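## Task

Put plate E01 on site 3 of carrier PC7, lying flat between the locators with its well A1 at the corner labelled A1. Site 1 and site 2 stay empty, and E07 and E10 stay in their nests. Push PC7 into rail tracks 13-18 until the lamp behind those tracks turns on, with the carrier resting down in the tracks. Then release everything and move the arm away.

## Robot and tools

Robot: one arm with six revolute joints and a parallel gripper. Joint order is waist, shoulder, elbow, wrist pitch, wrist yaw, wrist roll, and the gripper opening comes last. There is only one arm, so each command row covers just this arm.

Scene layout: the scene frame has its origin on the table surface under the arm base. +z is up, and +y points left when facing along +x. The base may be slightly tilted. Three nests stand in a row beside the apron, with S1 closest to the robot: E07 (deep-well block) is in S1, E10 (384-well plate) in S2, E01 (96-well plate) in S3. On any labelled plate, well A1 sits at the labelled short end, in the corner opposite the labelled long side. Carrier PC7 lies loose on the apron in front of the rails and can be slid and squared up there. Its site 1 is the one next to the handle. Rail tracks 1 to 18 are numbered on the apron, and track 1 is on the left as seen from the arm base. A lamp behind a group of tracks turns on once the carrier is fully inserted.

execute_actions takes "actions", a list with at most one item, plus an optional "pictures" boolean (images come by default).
- An empty list moves nothing and just reports the state.
- A motion item is {"rows": [...], "steps": n}. n runs from 1 to 15 control steps of 1/30 s each and defaults to 15. Each row is used for one step, and the final row repeats if n exceeds the row count.
- A wait item is {"steps": n} with n up to 300. It returns once n steps have passed since the previous result, and your reply time counts toward them.
- A refused call sends nothing to the robot.

Each row has 7 plain numbers, each in [-1, 1].
- The first six are joint offsets, not target angles. They are measured from the joint angles in the most recent result that listed them. Before any such result in a scene, and for later calls within one reply, they are measured from where the arm stands when the action begins. They are never measured from the previous row.
- Scale: 1.0 equals 1.264 rad for the waist, 1.32 for the shoulder, 1.276 for the elbow, 1.83 for wrist pitch, 1.686 for wrist yaw and 2.022 for wrist roll. Sending all zeros drives the arm back to those reference angles; it is not a pause.
- The seventh number is an absolute gripper opening: +1 fully open (pad gap 0.094 m), -1 closed.

Joint ranges in rad: waist -2.880..2.880, shoulder 0.000..3.142, elbow 0.000..3.019, wrist pitch -1.693..1.571, wrist yaw -1.571..1.571, wrist roll -2.094..2.094.
- A call is refused if it asks a joint to go more than 0.019 rad outward past its range.
- Real limits can differ from these by up to 0.019 rad either way. A joint is clipped at its real limit, and the result may then say "joint sent to its limit". That line can refer to an earlier action. If the line is missing, the joint may still be at its limit.

Motion behaviour:
- Speed is capped. Each step's target stays within a lead of the measured angle: 0.264 waist, 0.32 shoulder, 0.276 elbow, 0.33 wrist pitch, 0.186 wrist yaw, 0.522 wrist roll (rad).
- If the targets would move the gripper more than 70 mm from where it is, all joints are scaled back. Large moves therefore take several actions.
- Very small moves of a few mm may not move the hand.
- The arm can sag under zero offsets. To hold a posture, make the first call of each reply send offsets back to the desired angles and later calls send zeros. Increase the aim when a joint keeps falling short.
- Between calls the arm keeps moving toward the last commanded target until it nearly stops or a step is HELD. Only a new action makes it move on or press harder.

Result lines:
- Joint positions (rad) and Joint velocities (rad/s) are given in column order, followed by the finger gap (m, m/s).
- grip_measured gives the finger opening on the same scale as the commanded opening. It can be off by about 1 mm, consistently within a scene.
- "joint command not followed" means the clearance check changed or blocked targets; mounting blocks and posts count as part of the arm.
- HELD marks steps on which your row, or part of it, was not sent.
- Joint torques are raw drive outputs, with offsets and noise.
- MOTOR HOT appears from 85 °C. At 100 °C an OVER-TEMPERATURE FAULT makes the arm and gripper go limp and fall.

Gripping: to hold something, command an opening below grip_measured. About 0.03 below gives a firm grip; a smaller margin grips more lightly. Pad force tops out around 50-62 N, and less on thin parts under about 2 mm.

Cameras: cam_head_left and cam_head_right (504x504, pinhole) and cam_wrist (616x616, fisheye).

zoom_image: {"camera": name, "region": [x0, y0, x1, y1]} in pixels of that camera's latest image, with (0,0) at the top-left and at most 504x504. It returns a closer view.

finished_scene: {"scene": n}. Replying with no tool call ends everything.

Cautions:
- Never drop or knock anything off the table; that ends the scene.
- Avoid slips, slams, hard hits and heavy pushing, and move smoothly.
- Brief external tugs on held parts or pushes on loose objects may occur.
- Release the plate and withdraw the arm before finishing.

Each tool is called in YAML: its name, and indented under it one key for each argument.

## Session

execute_actions:
  actions: []

Scene clock: 0.00 s of 6600.00 s.
grip_measured=+1.000
Joint positions: [0.354 1.371 0.778 0.042 1.167 0.938 0.094]
Joint velocities: [ 0.005 -0.005 -0.017 -0.007 -0.007 -0.007  0.   ]
Joint torques (N m, as the arm reports them, + toward a larger angle): no reading
Motor temperatures (°C, as the motors report them): [21 22 26 23 19 22]

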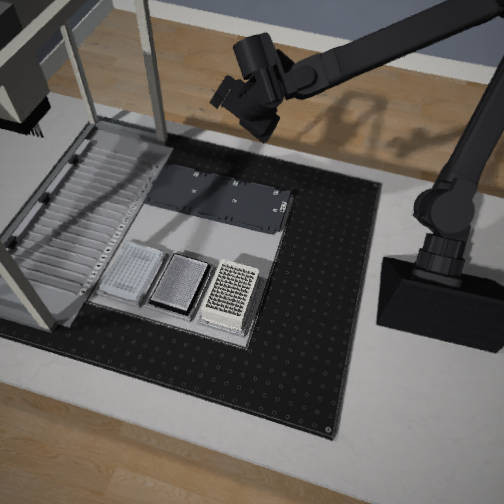

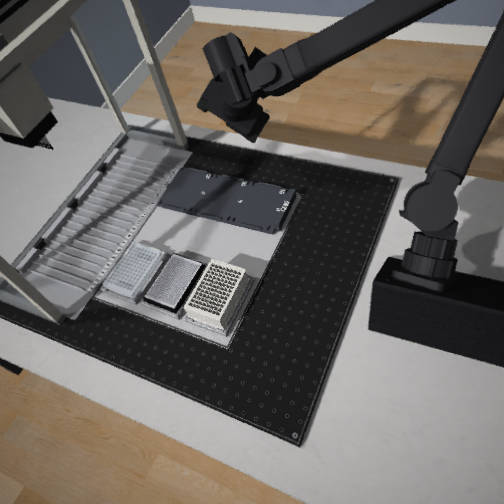

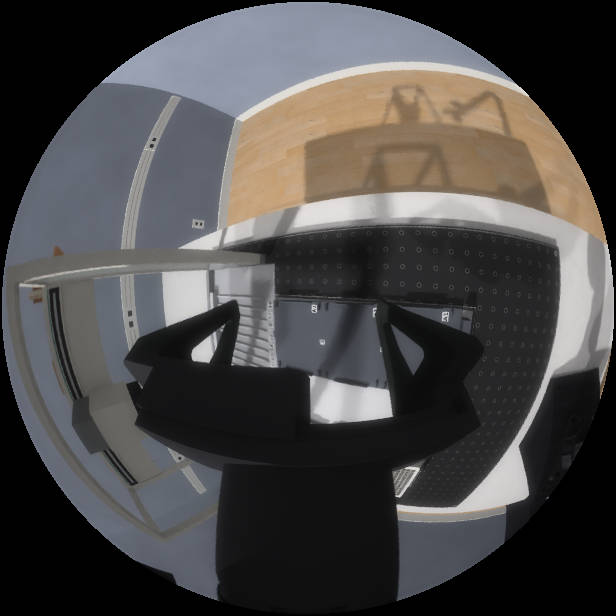

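execute_actions:
  actions:
    - {"rows":[[0.02,0,0.04,-0.04,-0.01,0.04,1],[0.04,0.02,0.08,-0.08,-0.02,0.08,1],[0.06,0.05,0.13,-0.12,-0.04,0.12,1],[0.08,0.09,0.18,-0.16,-0.06,0.16,1],[0.1,0.13,0.23,-0.2,-0.08,0.2,1],[0.12,0.18,0.28,-0.25,-0.1,0.24,1],[0.13,0.23,0.33,-0.3,-0.12,0.28,1],[0.14,0.28,0.38,-0.35,-0.14,0.32,1],[0.14,0.33,0.42,-0.4,-0.16,0.36,1],[0.14,0.38,0.46,-0.45,-0.18,0.4,1],[0.14,0.43,0.5,-0.5,-0.2,0.44,1],[0.14,0.48,0.53,-0.55,-0.22,0.48,1],[0.14,0.53,0.56,-0.59,-0.238,0.52,1],[0.14,0.57,0.58,-0.61,-0.238,0.545,1],[0.14,0.6,0.6,-0.62,-0.238,0.545,1]]}
  pictures: false

execute_actions:
  actions:
    - {"steps":25}
  pictures: false

zoom_image:
  camera: "cam_head_left"
  region: [70,120,310,350]

Scene clock: 4.40 s of 6600.00 s.
grip_measured=+1.000
Joint positions: [ 0.519  1.882  1.392 -0.737  0.802  1.603  0.094]
Joint velocities: [ 0.103  1.499  1.038 -1.521 -0.271  1.355  0.   ]
Joint torques (N m, as the arm reports them, + toward a larger angle): [14.88 -7.72  7.67  0.73 -0.04  0.06]
Motor temperatures (°C, as the motors report them): [21 22 26 23 19 22]
Steps of this call (steps 1 to 90: nothing new was sent; then 0.90 s passed at rest; steps 91 to 105: all 15 steps of this action). Readings (joint positions):
91: [0.354 1.371 0.779 0.032 1.161 0.949]
92: [0.357 1.371 0.787 -0.001 1.149 0.974]
94: [0.377 1.390 0.834 -0.110 1.102 1.052]
98: [0.447 1.521 1.030 -0.333 0.993 1.228]
105: the state above

Scene clock: 5.23 s of 6600.00 s.
grip_measured=+1.000
Joint positions: [ 0.523  2.174  1.505 -1.076  0.764  2.029  0.094]
Joint velocities: [-0.015 -0.005 -0.007  0.002 -0.037 -0.007  0.   ]
Joint torques (N m, as the arm reports them, + toward a larger angle): [ 17.22 -12.78   9.79   0.16   0.14   0.09]
Motor temperatures (°C, as the motors report them): [21 22 26 23 19 22]
Steps of this call (steps 1 to 25: the robot went on to your last target). Readings (joint positions):
1: [0.521 1.933 1.425 -0.792 0.791 1.651]
2: [0.523 1.983 1.453 -0.854 0.782 1.703]
4: [0.523 2.079 1.497 -0.978 0.771 1.813]
8: [0.523 2.199 1.505 -1.065 0.764 1.942]
25: the state above

Region (70, 120, 310, 350) of cam_head_left's 504x504 image, scaled by 2.100, with more detail than that image has; it fills the top 483 rows of this view, and the rest is white.

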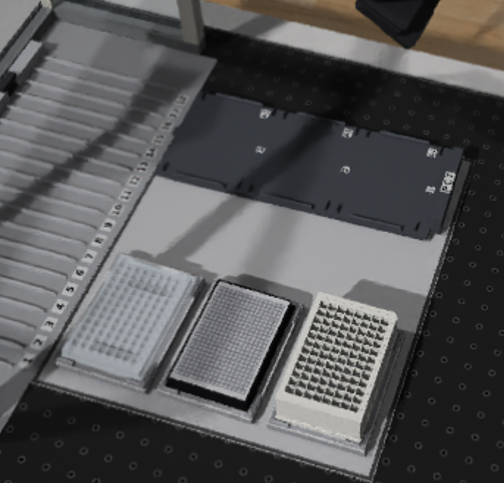

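execute_actions:
  actions:
    - {"rows":[[0,0.01,0.035,0,0,0,1],[0,0.025,0.045,0,0,0,1],[0,0.04,0.057,0,0,0,1],[-0.01,0.055,0.069,0,0,0,1],[-0.012,0.07,0.081,0.01,0,0,1],[-0.015,0.085,0.093,0.01,0,0,1],[-0.018,0.1,0.105,0.01,0,0,1],[-0.02,0.115,0.117,0.015,0,-0.01,1],[-0.023,0.13,0.129,0.015,0,-0.01,1],[-0.026,0.145,0.141,0.02,0,-0.01,1],[-0.029,0.16,0.152,0.02,0,-0.01,1],[-0.031,0.17,0.16,0.023,0,-0.01,1],[-0.031,0.178,0.166,0.023,0,-0.01,1],[-0.031,0.184,0.171,0.023,0,-0.01,1]]}
  pictures: false

execute_actions:
  actions:
    - {"steps":15}

Scene clock: 8.43 s of 6600.00 s.
grip_measured=+1.000
Joint positions: [ 0.511  2.384  1.678 -1.049  0.764  2.02   0.094]
Joint velocities: [-0.063  0.425  0.037  0.037  0.022 -0.066  0.   ]
Joint torques (N m, as the arm reports them, + toward a larger angle): [ 16.28 -13.07  10.03   1.11   0.06  -0.1 ]
Motor temperatures (°C, as the motors report them): [22 22 27 23 19 22]
Steps of this call (steps 1 to 30: the robot went on to your last target; steps 31 to 81: nothing new was sent; steps 82 to 96: all 15 steps of this action). Readings (joint positions):
82: [0.523 2.174 1.505 -1.076 0.764 2.031]
83: [0.523 2.174 1.506 -1.076 0.764 2.031]
85: [0.523 2.183 1.519 -1.076 0.764 2.031]
89: [0.523 2.244 1.592 -1.074 0.764 2.029]
96: the state above

Scene clock: 8.93 s of 6600.00 s.
grip_measured=+1.000
Joint positions: [ 0.501  2.419  1.682 -1.048  0.764  2.018  0.094]
Joint velocities: [-0.005 -0.015 -0.022 -0.012 -0.022  0.037  0.   ]
Joint torques (N m, as the arm reports them, + toward a larger angle): [ 16.73 -14.13   9.65   1.16   0.07  -0.08]
Motor temperatures (°C, as the motors report them): [22 22 27 23 19 22]
Steps of this call (steps 1 to 15: the robot went on to your last target). Readings (joint positions):
1: [0.509 2.396 1.678 -1.048 0.764 2.019]
2: [0.506 2.406 1.678 -1.048 0.764 2.019]
4: [0.503 2.417 1.678 -1.048 0.764 2.018]
8: [0.501 2.419 1.682 -1.048 0.764 2.018]
15: the state above

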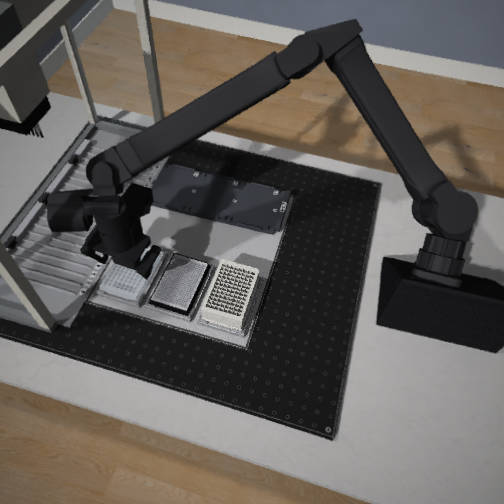

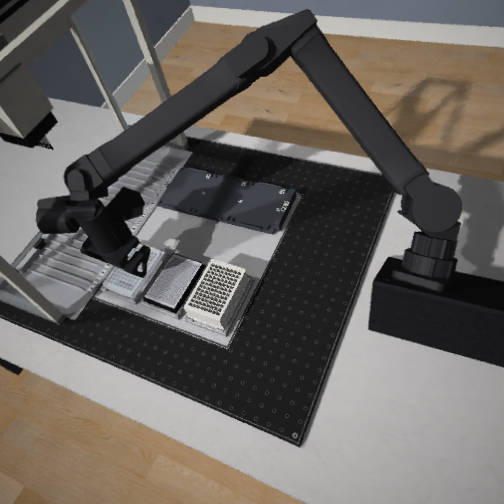

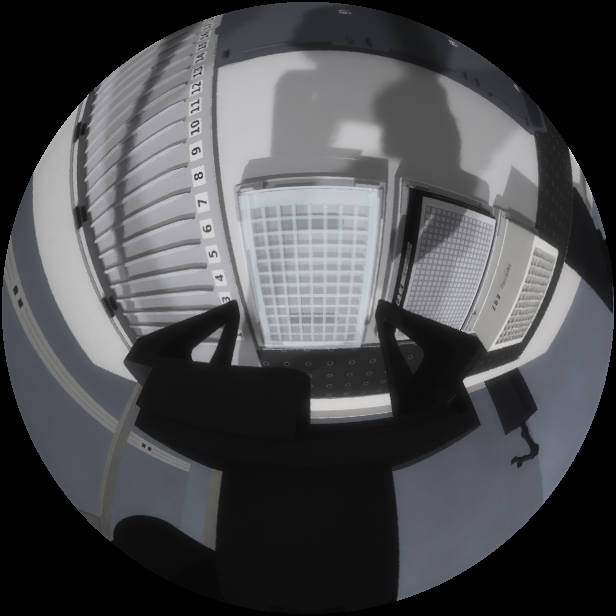

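execute_actions:
  actions:
    - {"rows":[[-0.015,0.018,0.01,0,0,-0.01,1],[-0.02,0.023,0.01,0.005,0,-0.015,1],[-0.025,0.028,0.01,0.01,0,-0.02,1],[-0.029,0.031,0.01,0.016,0,-0.02,1]]}

Scene clock: 15.33 s of 6600.00 s.
grip_measured=+1.000
Joint positions: [ 0.483  2.433  1.682 -1.036  0.764  1.988  0.094]
Joint velocities: [-0.005  0.005 -0.007 -0.012  0.022  0.007  0.   ]
Joint torques (N m, as the arm reports them, + toward a larger angle): [ 16.88 -12.07   7.19   1.25   0.07  -0.08]
Motor temperatures (°C, as the motors report them): [22 22 28 23 19 22]
Steps of this call (steps 1 to 15: the robot went on to your last target; steps 16 to 90: nothing new was sent; then 2.90 s passed at rest; steps 91 to 105: all 15 steps of this action). Readings (joint positions):
91: [0.501 2.419 1.682 -1.048 0.764 2.016]
92: [0.501 2.419 1.682 -1.048 0.764 2.012]
94: [0.500 2.420 1.682 -1.046 0.764 2.003]
98: [0.491 2.427 1.682 -1.037 0.764 1.993]
105: the state above

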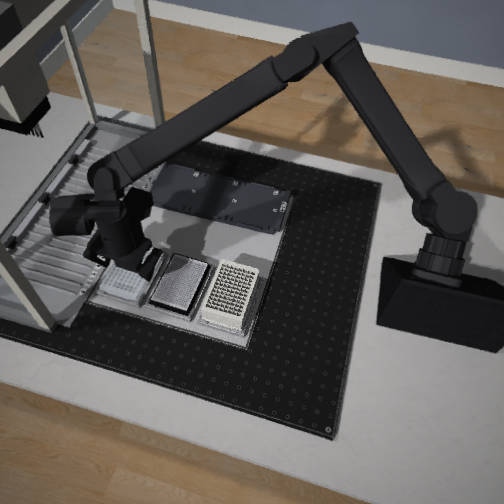

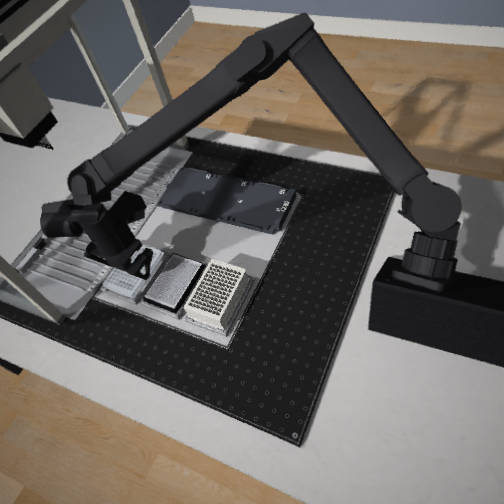

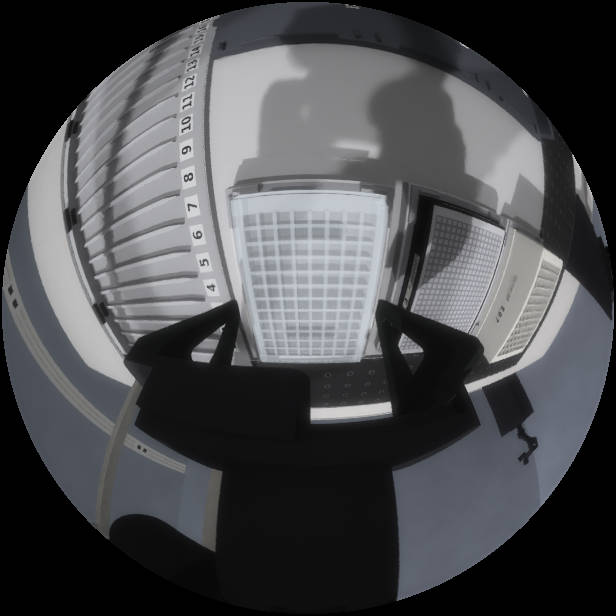

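execute_actions:
  actions:
    - {"rows":[[-0.015,0.018,0.01,0.005,0,0,1],[-0.018,0.023,0.01,0.01,0,0,1],[-0.02,0.028,0.01,0.014,0,-0.008,1],[-0.022,0.032,0.01,0.019,0,-0.008,1]]}

zoom_image:
  camera: "cam_head_right"
  region: [70,230,190,320]

Scene clock: 17.67 s of 6600.00 s.
grip_measured=+1.000
Joint positions: [ 0.477  2.449  1.682 -1.019  0.764  1.98   0.094]
Joint velocities: [ 0.005  0.005 -0.007 -0.012 -0.037  0.051  0.   ]
Joint torques (N m, as the arm reports them, + toward a larger angle): [ 16.42 -11.66   7.05   1.25   0.06  -0.1 ]
Motor temperatures (°C, as the motors report them): [22 22 28 23 19 22]
Steps of this call (steps 1 to 15: the robot went on to your last target; steps 16 to 55: nothing new was sent; steps 56 to 70: all 15 steps of this action). Readings (joint positions):
56: [0.483 2.433 1.682 -1.036 0.764 1.986]
57: [0.483 2.433 1.682 -1.036 0.764 1.986]
59: [0.482 2.435 1.682 -1.031 0.764 1.984]
63: [0.480 2.442 1.682 -1.020 0.764 1.982]
70: the state above

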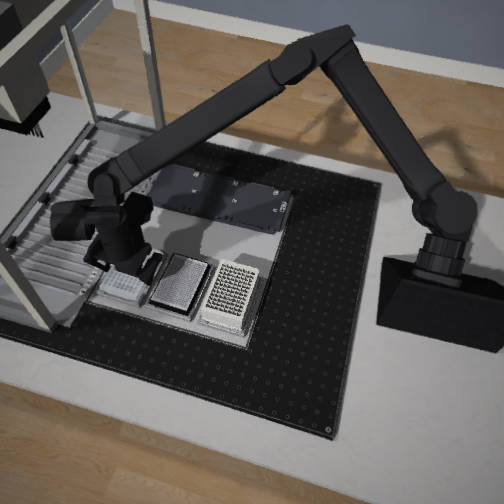

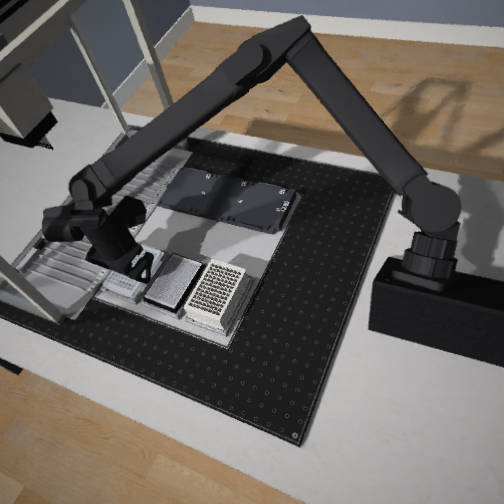

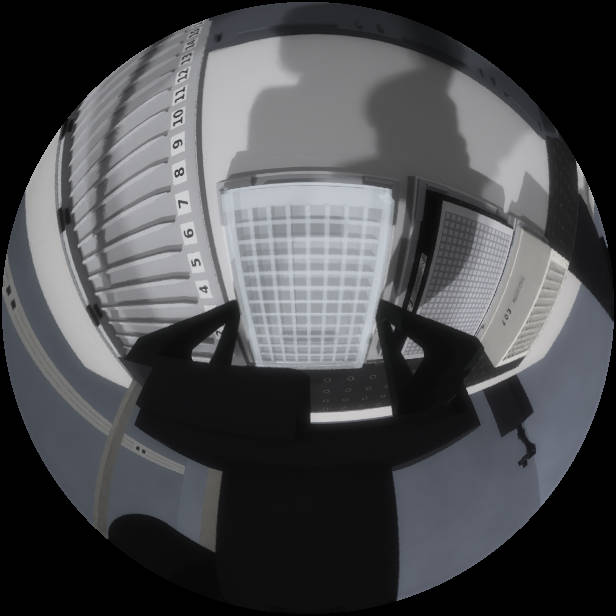

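Region (70, 230, 190, 320) of cam_head_right's 504x504 image, scaled by 4.200, with more detail than that image has; it fills the top 378 rows of this view, and the rest is white.

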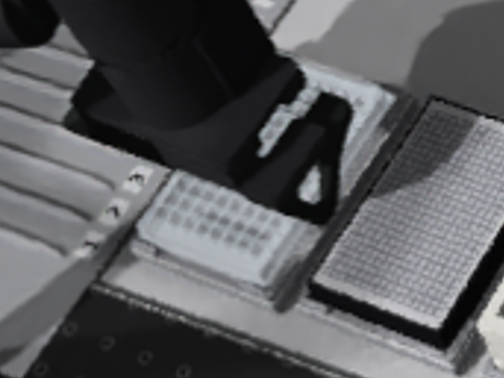

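execute_actions:
  actions:
    - {"rows":[[-0.021,0,0.01,0,0,0,1],[-0.021,0,0.01,0,0,0,0.97],[-0.021,0,0.01,0,0,0,0.94],[-0.021,0,0.01,0,0,0,0.92],[-0.021,0,0.01,0,0,0,0.9],[-0.021,0,0.01,0,0,0,0.88],[-0.021,0,0.01,0,0,0,0.86],[-0.021,0,0.01,0,0,0,0.84],[-0.021,0,0.01,0,0,0,0.81],[0,0,0.01,0,0,0,0.78],[0,0,0.01,0,0,0,0.75],[0,0,0.01,0,0,0,0.7]]}

Scene clock: 19.47 s of 6600.00 s.
grip_measured=+0.753
Joint positions: [ 0.475  2.449  1.682 -1.019  0.763  1.98   0.082]
Joint velocities: [-0.005  0.005  0.002 -0.007 -0.022 -0.022 -0.   ]
Joint torques (N m, as the arm reports them, + toward a larger angle): [ 18.48 -14.11   7.08   0.68   0.09   0.01]
Motor temperatures (°C, as the motors report them): [22 22 28 23 19 22]
Steps of this call (steps 1 to 15: the robot went on to your last target; steps 16 to 39: nothing new was sent; steps 40 to 54: all 15 steps of this action). Readings (joint positions):
40: [0.477 2.449 1.682 -1.019 0.764 1.980]
41: [0.476 2.449 1.682 -1.019 0.764 1.980]
43: [0.475 2.449 1.682 -1.019 0.764 1.980]
47: [0.475 2.449 1.682 -1.019 0.764 1.980]
54: the state above

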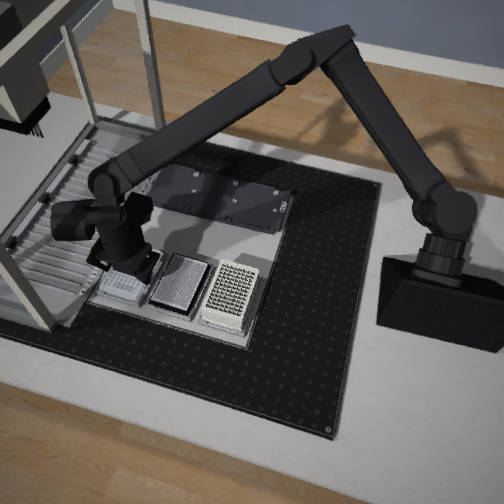

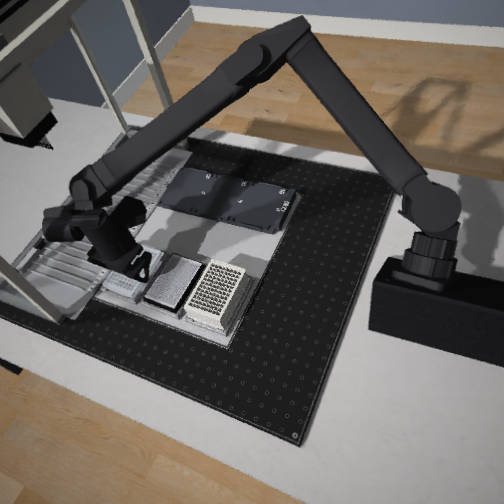

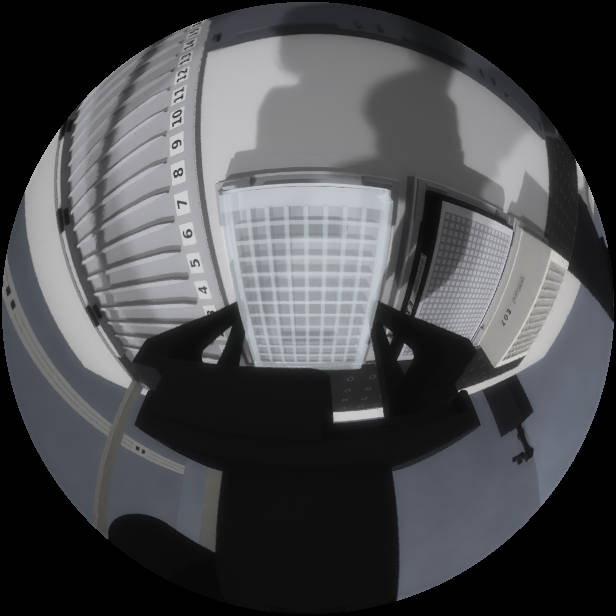

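execute_actions:
  actions:
    - {"rows":[[0.02,-0.018,0.01,0,0,0,0.7],[0.023,-0.022,0.01,-0.008,0,0,0.7],[0.026,-0.026,0.01,-0.009,0,0.005,0.7],[0.029,-0.03,0.01,-0.011,0,0.007,0.7],[0.032,-0.034,0.01,-0.013,0,0.009,0.7],[0.035,-0.038,0.01,-0.016,0,0.011,0.7],[0.037,-0.042,0.01,-0.019,0,0.014,0.7],[0.039,-0.045,0.01,-0.022,0,0.017,0.7],[0.04,-0.047,0.01,-0.026,0,0.02,0.7],[0.04,-0.047,0.01,-0.03,0,0.02,0.7]]}

Scene clock: 22.57 s of 6600.00 s.
grip_measured=+0.753
Joint positions: [ 0.514  2.406  1.682 -1.057  0.763  2.007  0.082]
Joint velocities: [ 0.054 -0.083  0.007  0.017  0.007 -0.007 -0.   ]
Joint torques (N m, as the arm reports them, + toward a larger angle): [ 18.99 -14.87   7.42   0.11   0.05   0.09]
Motor temperatures (°C, as the motors report them): [22 23 28 23 19 22]
Steps of this call (steps 1 to 15: the robot went on to your last target; steps 16 to 78: nothing new was sent; steps 79 to 93: all 15 steps of this action). Readings (joint positions):
79: [0.476 2.449 1.682 -1.019 0.763 1.980]
80: [0.477 2.449 1.682 -1.021 0.763 1.980]
82: [0.478 2.448 1.682 -1.022 0.763 1.981]
86: [0.488 2.437 1.682 -1.035 0.763 1.991]
93: the state above

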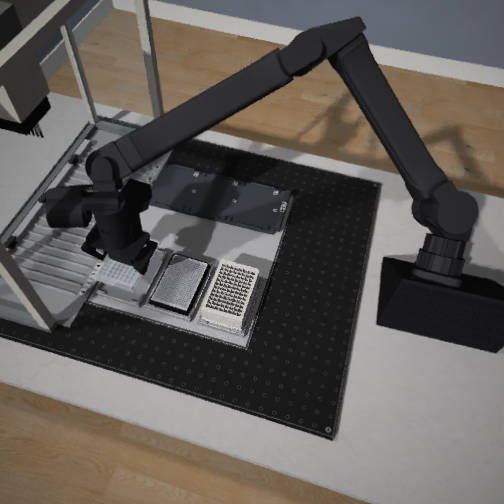

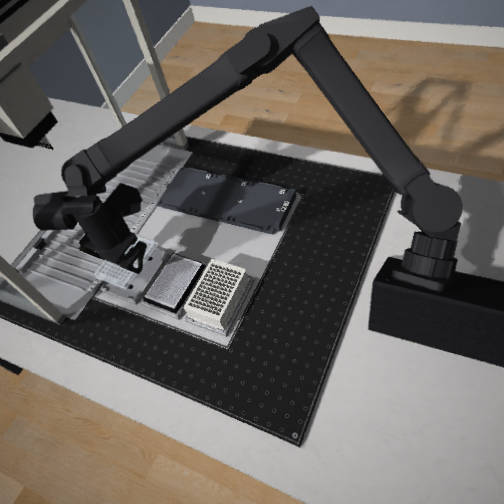

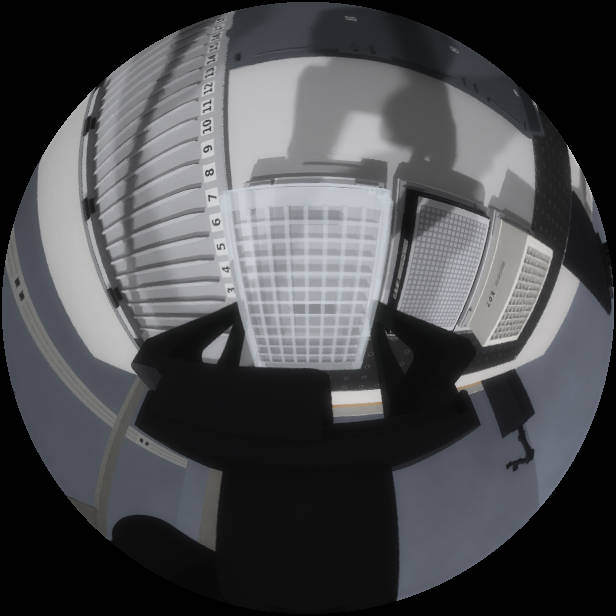

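Two halves to limit overshoot.

execute_actions:
  actions:
    - {"rows":[[0,-0.025,0,0,0,-0.01,0.7],[-0.01,-0.035,-0.005,0,0,-0.02,0.7],[-0.02,-0.047,-0.01,0.005,0,-0.03,0.7],[-0.03,-0.059,-0.015,0.005,0,-0.04,0.7],[-0.04,-0.071,-0.02,0.01,0,-0.05,0.7],[-0.05,-0.083,-0.025,0.01,0.005,-0.06,0.7],[-0.06,-0.095,-0.03,0.015,0.005,-0.07,0.7],[-0.07,-0.107,-0.035,0.015,0.005,-0.08,0.7],[-0.08,-0.119,-0.04,0.02,0.01,-0.09,0.7],[-0.09,-0.131,-0.045,0.02,0.01,-0.1,0.7],[-0.1,-0.143,-0.05,0.02,0.01,-0.11,0.7],[-0.11,-0.155,-0.055,0.025,0.014,-0.12,0.7],[-0.12,-0.167,-0.06,0.025,0.014,-0.13,0.7],[-0.13,-0.179,-0.065,0.025,0.014,-0.13,0.7],[-0.14,-0.19,-0.07,0.025,0.014,-0.13,0.7]]}
  pictures: false

execute_actions:
  actions:
    - {"steps":12}
  pictures: false

Scene clock: 26.20 s of 6600.00 s.
grip_measured=+0.753
Joint positions: [ 0.385  2.21   1.617 -1.029  0.784  1.805  0.082]
Joint velocities: [-0.542 -0.63  -0.125  0.046  0.037 -0.256 -0.002]
Joint torques (N m, as the arm reports them, + toward a larger angle): [ 16.43 -14.32   4.9    1.23   0.17  -0.05]
Motor temperatures (°C, as the motors report them): [22 23 28 23 19 22]
Steps of this call (steps 1 to 15: the robot went on to your last target; steps 16 to 90: nothing new was sent; then 0.13 s passed at rest; steps 91 to 105: all 15 steps of this action). Readings (joint positions):
91: [0.516 2.402 1.682 -1.057 0.763 2.009]
92: [0.516 2.402 1.682 -1.057 0.763 2.004]
94: [0.515 2.395 1.678 -1.057 0.763 1.984]
98: [0.494 2.348 1.651 -1.052 0.766 1.925]
105: the state above

Scene clock: 26.60 s of 6600.00 s.
grip_measured=+0.753
Joint positions: [ 0.322  2.137  1.603 -1.027  0.789  1.757  0.082]
Joint velocities: [ 0.015  0.005 -0.017  0.012 -0.007 -0.095 -0.001]
Joint torques (N m, as the arm reports them, + toward a larger angle): [ 19.   -11.53   5.6    1.3    0.01  -0.09]
Motor temperatures (°C, as the motors report them): [22 23 28 23 19 22]
Steps of this call (steps 1 to 12: the robot went on to your last target). Readings (joint positions):
1: [0.368 2.190 1.614 -1.029 0.785 1.795]
2: [0.352 2.173 1.612 -1.029 0.786 1.786]
4: [0.329 2.148 1.612 -1.028 0.788 1.774]
8: [0.319 2.137 1.612 -1.028 0.789 1.762]
12: the state above

execute_actions:
  actions:
    - {"rows":[[-0.012,-0.015,-0.01,0,0,-0.01,0.7],[-0.019,-0.02,-0.014,0.005,0,-0.016,0.7],[-0.026,-0.025,-0.018,0.008,0,-0.022,0.7],[-0.033,-0.03,-0.022,0.01,0,-0.028,0.7],[-0.04,-0.035,-0.027,0.012,0,-0.034,0.7],[-0.047,-0.04,-0.032,0.014,0,-0.04,0.7],[-0.054,-0.045,-0.037,0.016,0,-0.046,0.7],[-0.061,-0.05,-0.042,0.018,0,-0.052,0.7],[-0.068,-0.055,-0.047,0.02,0,-0.058,0.7],[-0.074,-0.06,-0.052,0.022,0,-0.064,0.7],[-0.08,-0.065,-0.057,0.024,0,-0.07,0.7],[-0.084,-0.069,-0.062,0.025,0,-0.077,0.7],[-0.087,-0.072,-0.066,0.025,0,-0.077,0.7]]}
  pictures: false

execute_actions:
  actions:
    - {"steps":12}

Scene clock: 29.60 s of 6600.00 s.
grip_measured=+0.753
Joint positions: [ 0.223  2.069  1.532 -1.001  0.789  1.635  0.082]
Joint velocities: [-0.269 -0.161 -0.042 -0.002 -0.051 -0.227 -0.001]
Joint torques (N m, as the arm reports them, + toward a larger angle): [ 17.54 -13.91   4.93   1.32   0.07  -0.09]
Motor temperatures (°C, as the motors report them): [22 23 27 23 19 22]
Steps of this call (steps 1 to 30: the robot went on to your last target; steps 31 to 75: nothing new was sent; steps 76 to 90: all 15 steps of this action). Readings (joint positions):
76: [0.322 2.137 1.603 -1.027 0.789 1.752]
77: [0.322 2.137 1.602 -1.027 0.789 1.749]
79: [0.320 2.134 1.596 -1.027 0.789 1.737]
83: [0.299 2.117 1.570 -1.018 0.789 1.702]
90: the state above

Scene clock: 30.00 s of 6600.00 s.
grip_measured=+0.753
Joint positions: [ 0.208  2.058  1.531 -0.999  0.789  1.611  0.082]
Joint velocities: [-0.005 -0.005  0.012 -0.017  0.037 -0.022 -0.001]
Joint torques (N m, as the arm reports them, + toward a larger angle): [ 17.35 -13.63   4.79   1.25   0.06  -0.09]
Motor temperatures (°C, as the motors report them): [22 23 27 23 19 22]
Steps of this call (steps 1 to 12: the robot went on to your last target). Readings (joint positions):
1: [0.216 2.065 1.531 -1.001 0.789 1.630]
2: [0.211 2.062 1.531 -1.001 0.789 1.626]
4: [0.208 2.058 1.531 -0.999 0.789 1.620]
8: [0.208 2.058 1.531 -0.999 0.789 1.614]
12: the state above

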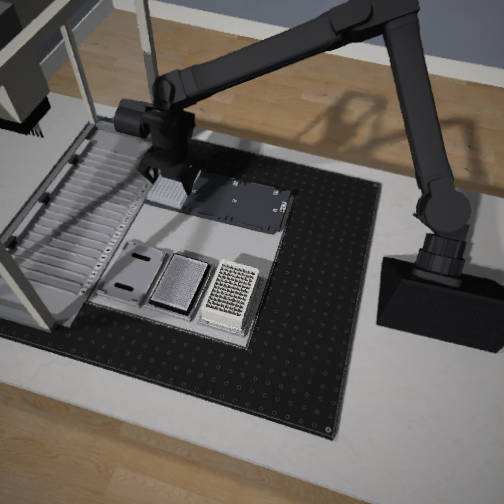

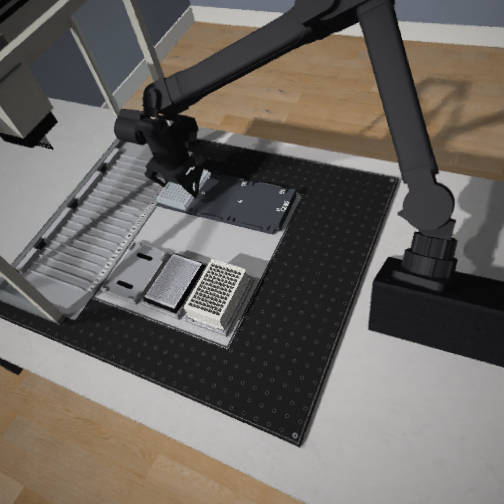

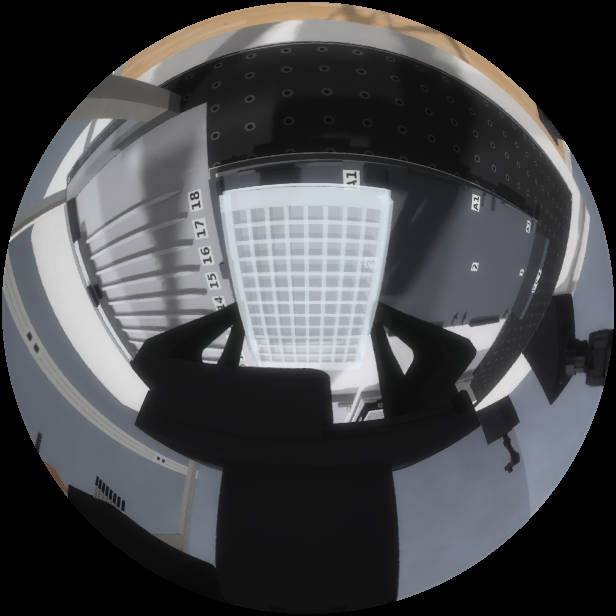

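execute_actions:
  actions:
    - {"rows":[[-0.01,0.005,0.035,0.005,0,-0.01,0.7],[-0.015,0.01,0.042,0.01,0,-0.015,0.7],[-0.02,0.015,0.048,0.013,0,-0.02,0.7],[-0.025,0.02,0.054,0.016,0,-0.027,0.7],[-0.03,0.025,0.058,0.019,0,-0.033,0.7],[-0.035,0.03,0.061,0.02,0,-0.038,0.7]]}
  pictures: false

execute_actions:
  actions:
    - {"steps":6}

zoom_image:
  camera: "cam_wrist"
  region: [170,140,470,380]

Scene clock: 33.83 s of 6600.00 s.
grip_measured=+0.753
Joint positions: [ 0.175  2.069  1.571 -0.977  0.789  1.548  0.082]
Joint velocities: [-0.024 -0.005  0.017  0.002 -0.095 -0.081 -0.001]
Joint torques (N m, as the arm reports them, + toward a larger angle): [ 16.12 -10.79   9.02   1.18   0.06  -0.08]
Motor temperatures (°C, as the motors report them): [22 23 27 23 19 22]
Steps of this call (steps 1 to 30: the robot went on to your last target; steps 31 to 90: nothing new was sent; then 0.33 s passed at rest; steps 91 to 105: all 15 steps of this action). Readings (joint positions):
91: [0.208 2.058 1.531 -0.999 0.789 1.608]
92: [0.208 2.058 1.532 -0.999 0.789 1.605]
94: [0.207 2.058 1.537 -0.996 0.789 1.594]
98: [0.195 2.066 1.564 -0.981 0.789 1.565]
105: the state above

Scene clock: 34.03 s of 6600.00 s.
grip_measured=+0.753
Joint positions: [ 0.175  2.07   1.571 -0.977  0.789  1.544  0.082]
Joint velocities: [-0.005 -0.005  0.002  0.007 -0.066 -0.051  0.   ]
Joint torques (N m, as the arm reports them, + toward a larger angle): [ 16.01 -11.     8.96   1.2    0.07  -0.09]
Motor temperatures (°C, as the motors report them): [22 23 27 23 19 22]
Steps of this call (steps 1 to 6: the robot went on to your last target). Readings (joint positions):
1: [0.175 2.069 1.571 -0.977 0.789 1.547]
2: [0.175 2.070 1.571 -0.977 0.789 1.546]
4: [0.175 2.070 1.571 -0.977 0.789 1.545]
6: the state above

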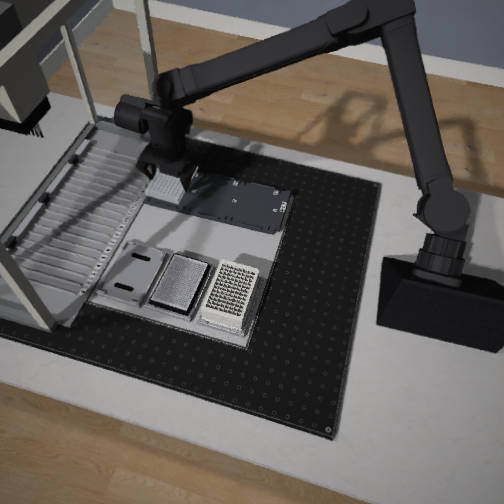

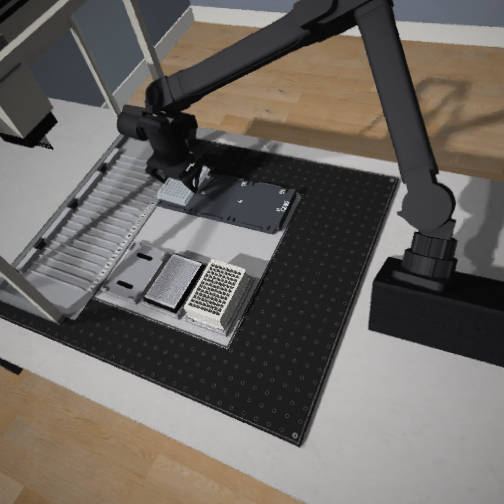

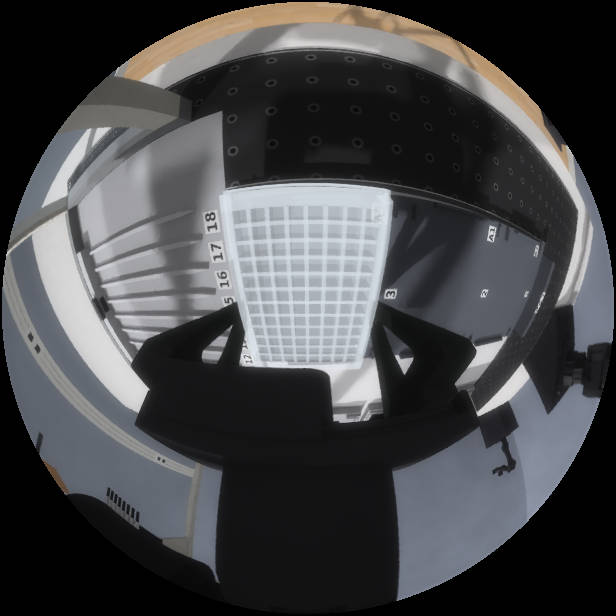

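Region (170, 140, 470, 380) of cam_wrist's 616x616 image, scaled by 1.680, with more detail than that image has; it fills the top 403 rows of this view, and the rest is white.

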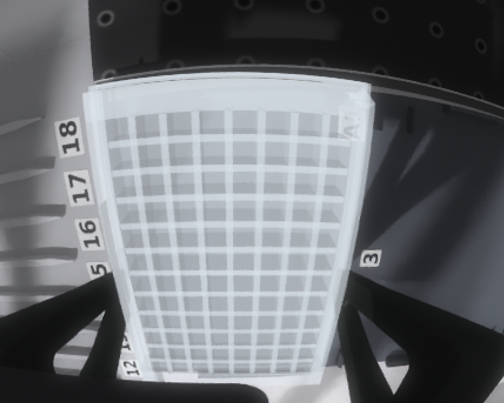

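execute_actions:
  actions:
    - {"rows":[[0,0.015,-0.01,0,0,0.01,0.7],[0,0.023,-0.015,0,0,0.014,0.7],[0,0.027,-0.021,0,0,0.014,0.7]]}

zoom_image:
  camera: "cam_wrist"
  region: [170,140,470,380]

Scene clock: 36.13 s of 6600.00 s.
grip_measured=+0.753
Joint positions: [ 0.176  2.073  1.559 -0.977  0.793  1.56   0.082]
Joint velocities: [-0.005 -0.005 -0.002 -0.007  0.037 -0.11  -0.002]
Joint torques (N m, as the arm reports them, + toward a larger angle): [ 17.   -10.3    4.52   0.67  -0.07   0.14]
Motor temperatures (°C, as the motors report them): [22 23 27 23 19 22]
Steps of this call (steps 1 to 15: the robot went on to your last target; steps 16 to 48: nothing new was sent; steps 49 to 63: all 15 steps of this action). Readings (joint positions):
49: [0.175 2.070 1.571 -0.977 0.789 1.545]
50: [0.175 2.070 1.571 -0.977 0.789 1.549]
52: [0.175 2.070 1.565 -0.977 0.789 1.554]
56: [0.176 2.073 1.559 -0.977 0.793 1.559]
63: the state above

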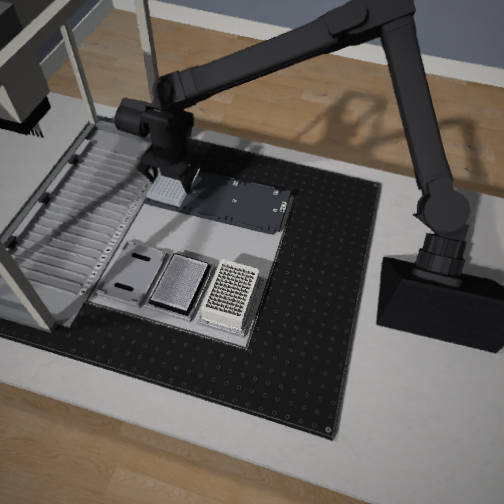

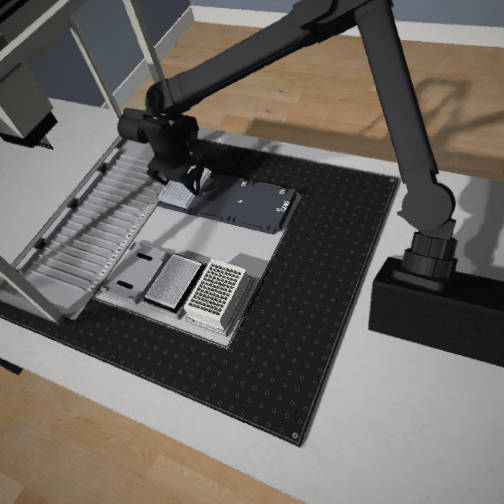

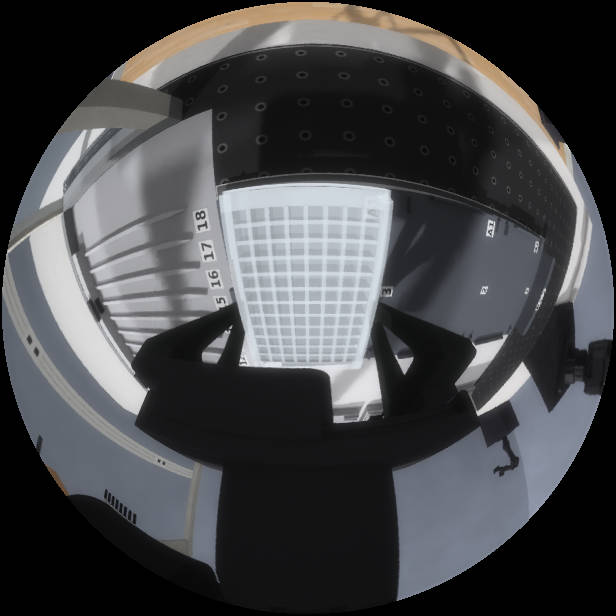

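Region (170, 140, 470, 380) of cam_wrist's 616x616 image, scaled by 1.680, with more detail than that image has; it fills the top 403 rows of this view, and the rest is white.

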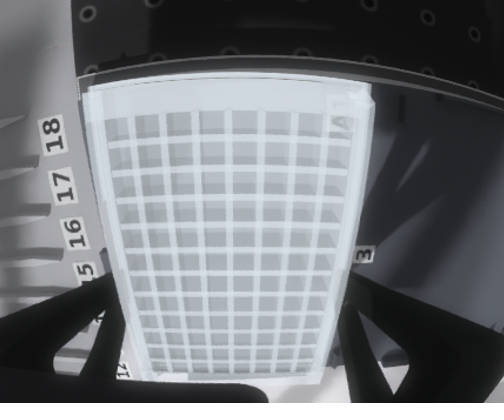

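execute_actions:
  actions:
    - {"rows":[[0.025,0,0.01,0,0,0,0.7]]}

zoom_image:
  camera: "cam_wrist"
  region: [190,150,430,260]

zoom_image:
  camera: "cam_head_left"
  region: [130,160,220,225]

Scene clock: 38.90 s of 6600.00 s.
grip_measured=+0.753
Joint positions: [ 0.192  2.073  1.559 -0.977  0.795  1.56   0.082]
Joint velocities: [ 0.005 -0.005 -0.027  0.002  0.037 -0.095 -0.   ]
Joint torques (N m, as the arm reports them, + toward a larger angle): [ 18.38 -13.01   6.9    0.66   0.     0.  ]
Motor temperatures (°C, as the motors report them): [22 23 27 23 19 22]
Steps of this call (steps 1 to 15: the robot went on to your last target; steps 16 to 68: nothing new was sent; steps 69 to 83: all 15 steps of this action). Readings (joint positions):
69: [0.177 2.073 1.559 -0.977 0.794 1.560]
70: [0.178 2.073 1.559 -0.977 0.795 1.560]
72: [0.182 2.073 1.559 -0.977 0.795 1.560]
76: [0.190 2.073 1.559 -0.977 0.795 1.560]
83: the state above

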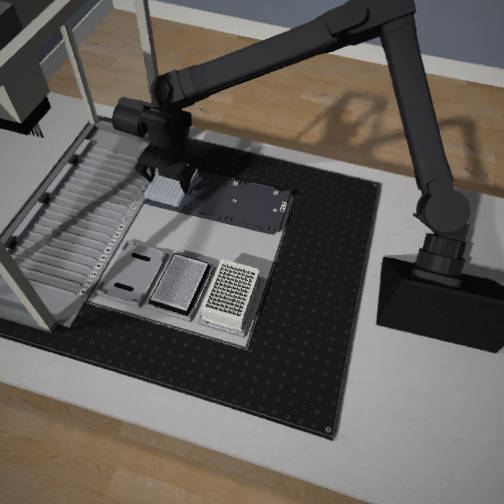

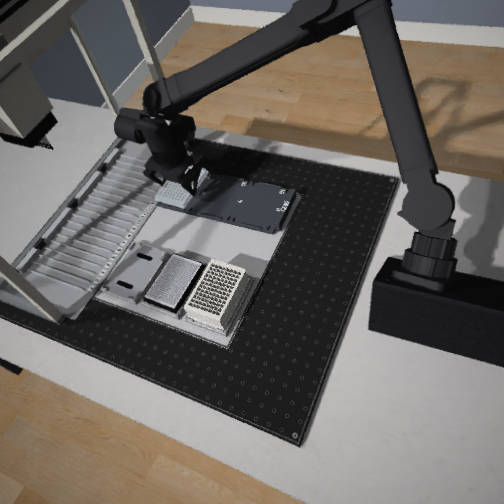

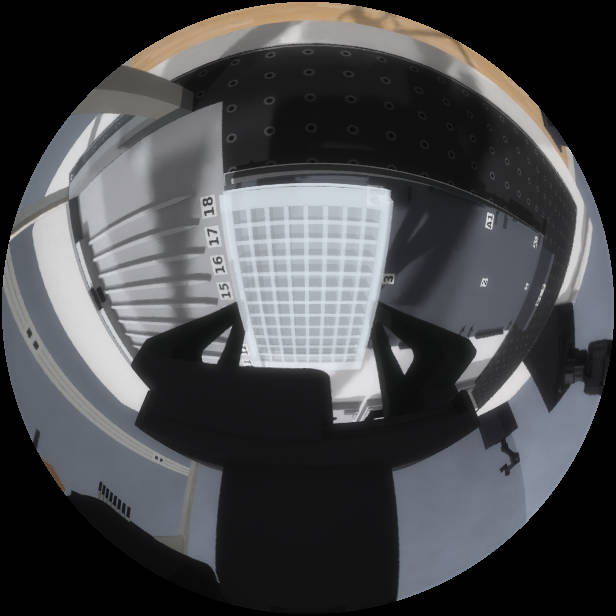

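Region (190, 150, 430, 260) of cam_wrist's 616x616 image, scaled by 2.100, with more detail than that image has; it fills the top 231 rows of this view, and the rest is white.

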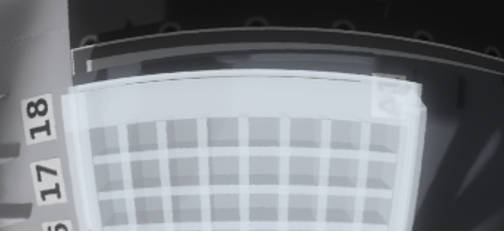

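Region (130, 160, 220, 225) of cam_head_left's 504x504 image, scaled by 5.600, with more detail than that image has.

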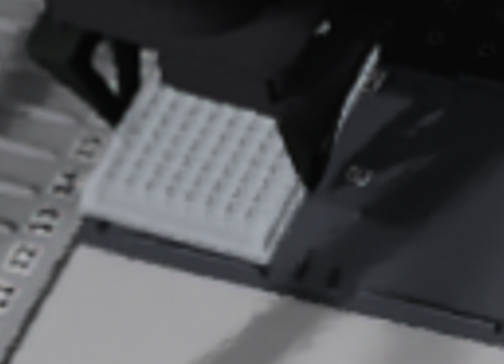

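execute_actions:
  actions:
    - {"rows":[[-0.021,0.026,0.01,0,0,0,0.7]]}

zoom_image:
  camera: "cam_wrist"
  region: [190,150,430,260]

zoom_image:
  camera: "cam_head_left"
  region: [130,160,220,225]

Scene clock: 41.30 s of 6600.00 s.
grip_measured=+0.753
Joint positions: [ 0.186  2.08   1.559 -0.977  0.795  1.56   0.082]
Joint velocities: [-0.005  0.005 -0.017 -0.007  0.066  0.037  0.001]
Joint torques (N m, as the arm reports them, + toward a larger angle): [ 15.53 -10.82   6.83   0.67   0.08   0.  ]
Motor temperatures (°C, as the motors report them): [23 23 27 23 19 22]
Steps of this call (steps 1 to 15: the robot went on to your last target; steps 16 to 57: nothing new was sent; steps 58 to 72: all 15 steps of this action). Readings (joint positions):
58: [0.192 2.074 1.559 -0.977 0.795 1.560]
59: [0.191 2.074 1.559 -0.977 0.795 1.560]
61: [0.190 2.076 1.559 -0.977 0.795 1.560]
65: [0.186 2.080 1.559 -0.977 0.795 1.560]
72: the state above

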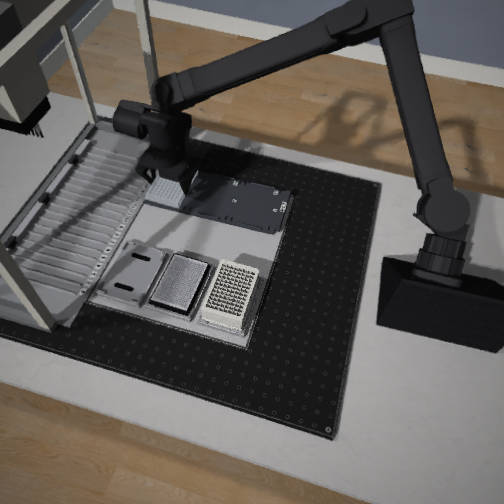

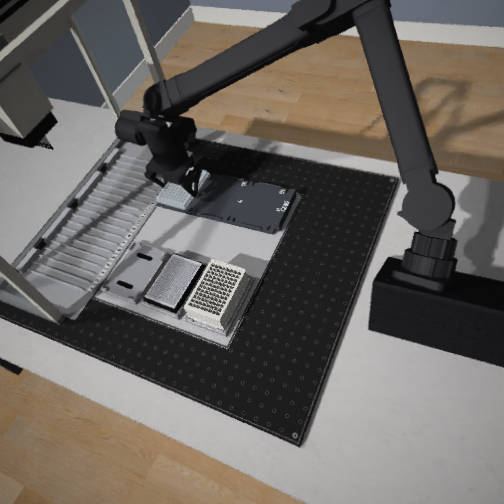

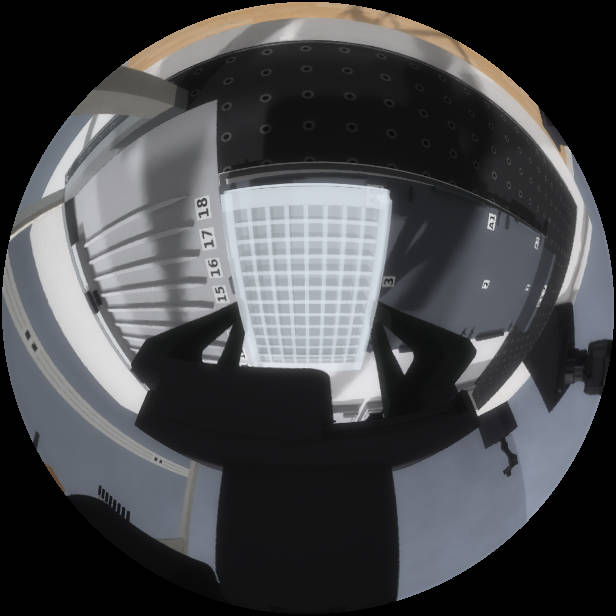

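Region (190, 150, 430, 260) of cam_wrist's 616x616 image, scaled by 2.100, with more detail than that image has; it fills the top 231 rows of this view, and the rest is white.

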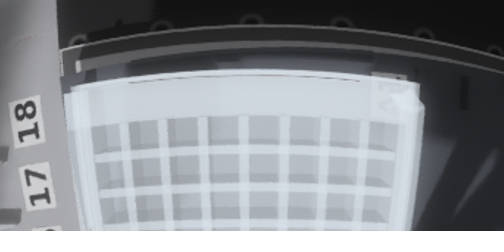

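Region (130, 160, 220, 225) of cam_head_left's 504x504 image, scaled by 5.600, with more detail than that image has.

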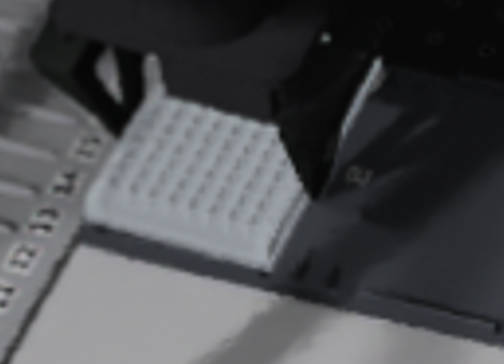

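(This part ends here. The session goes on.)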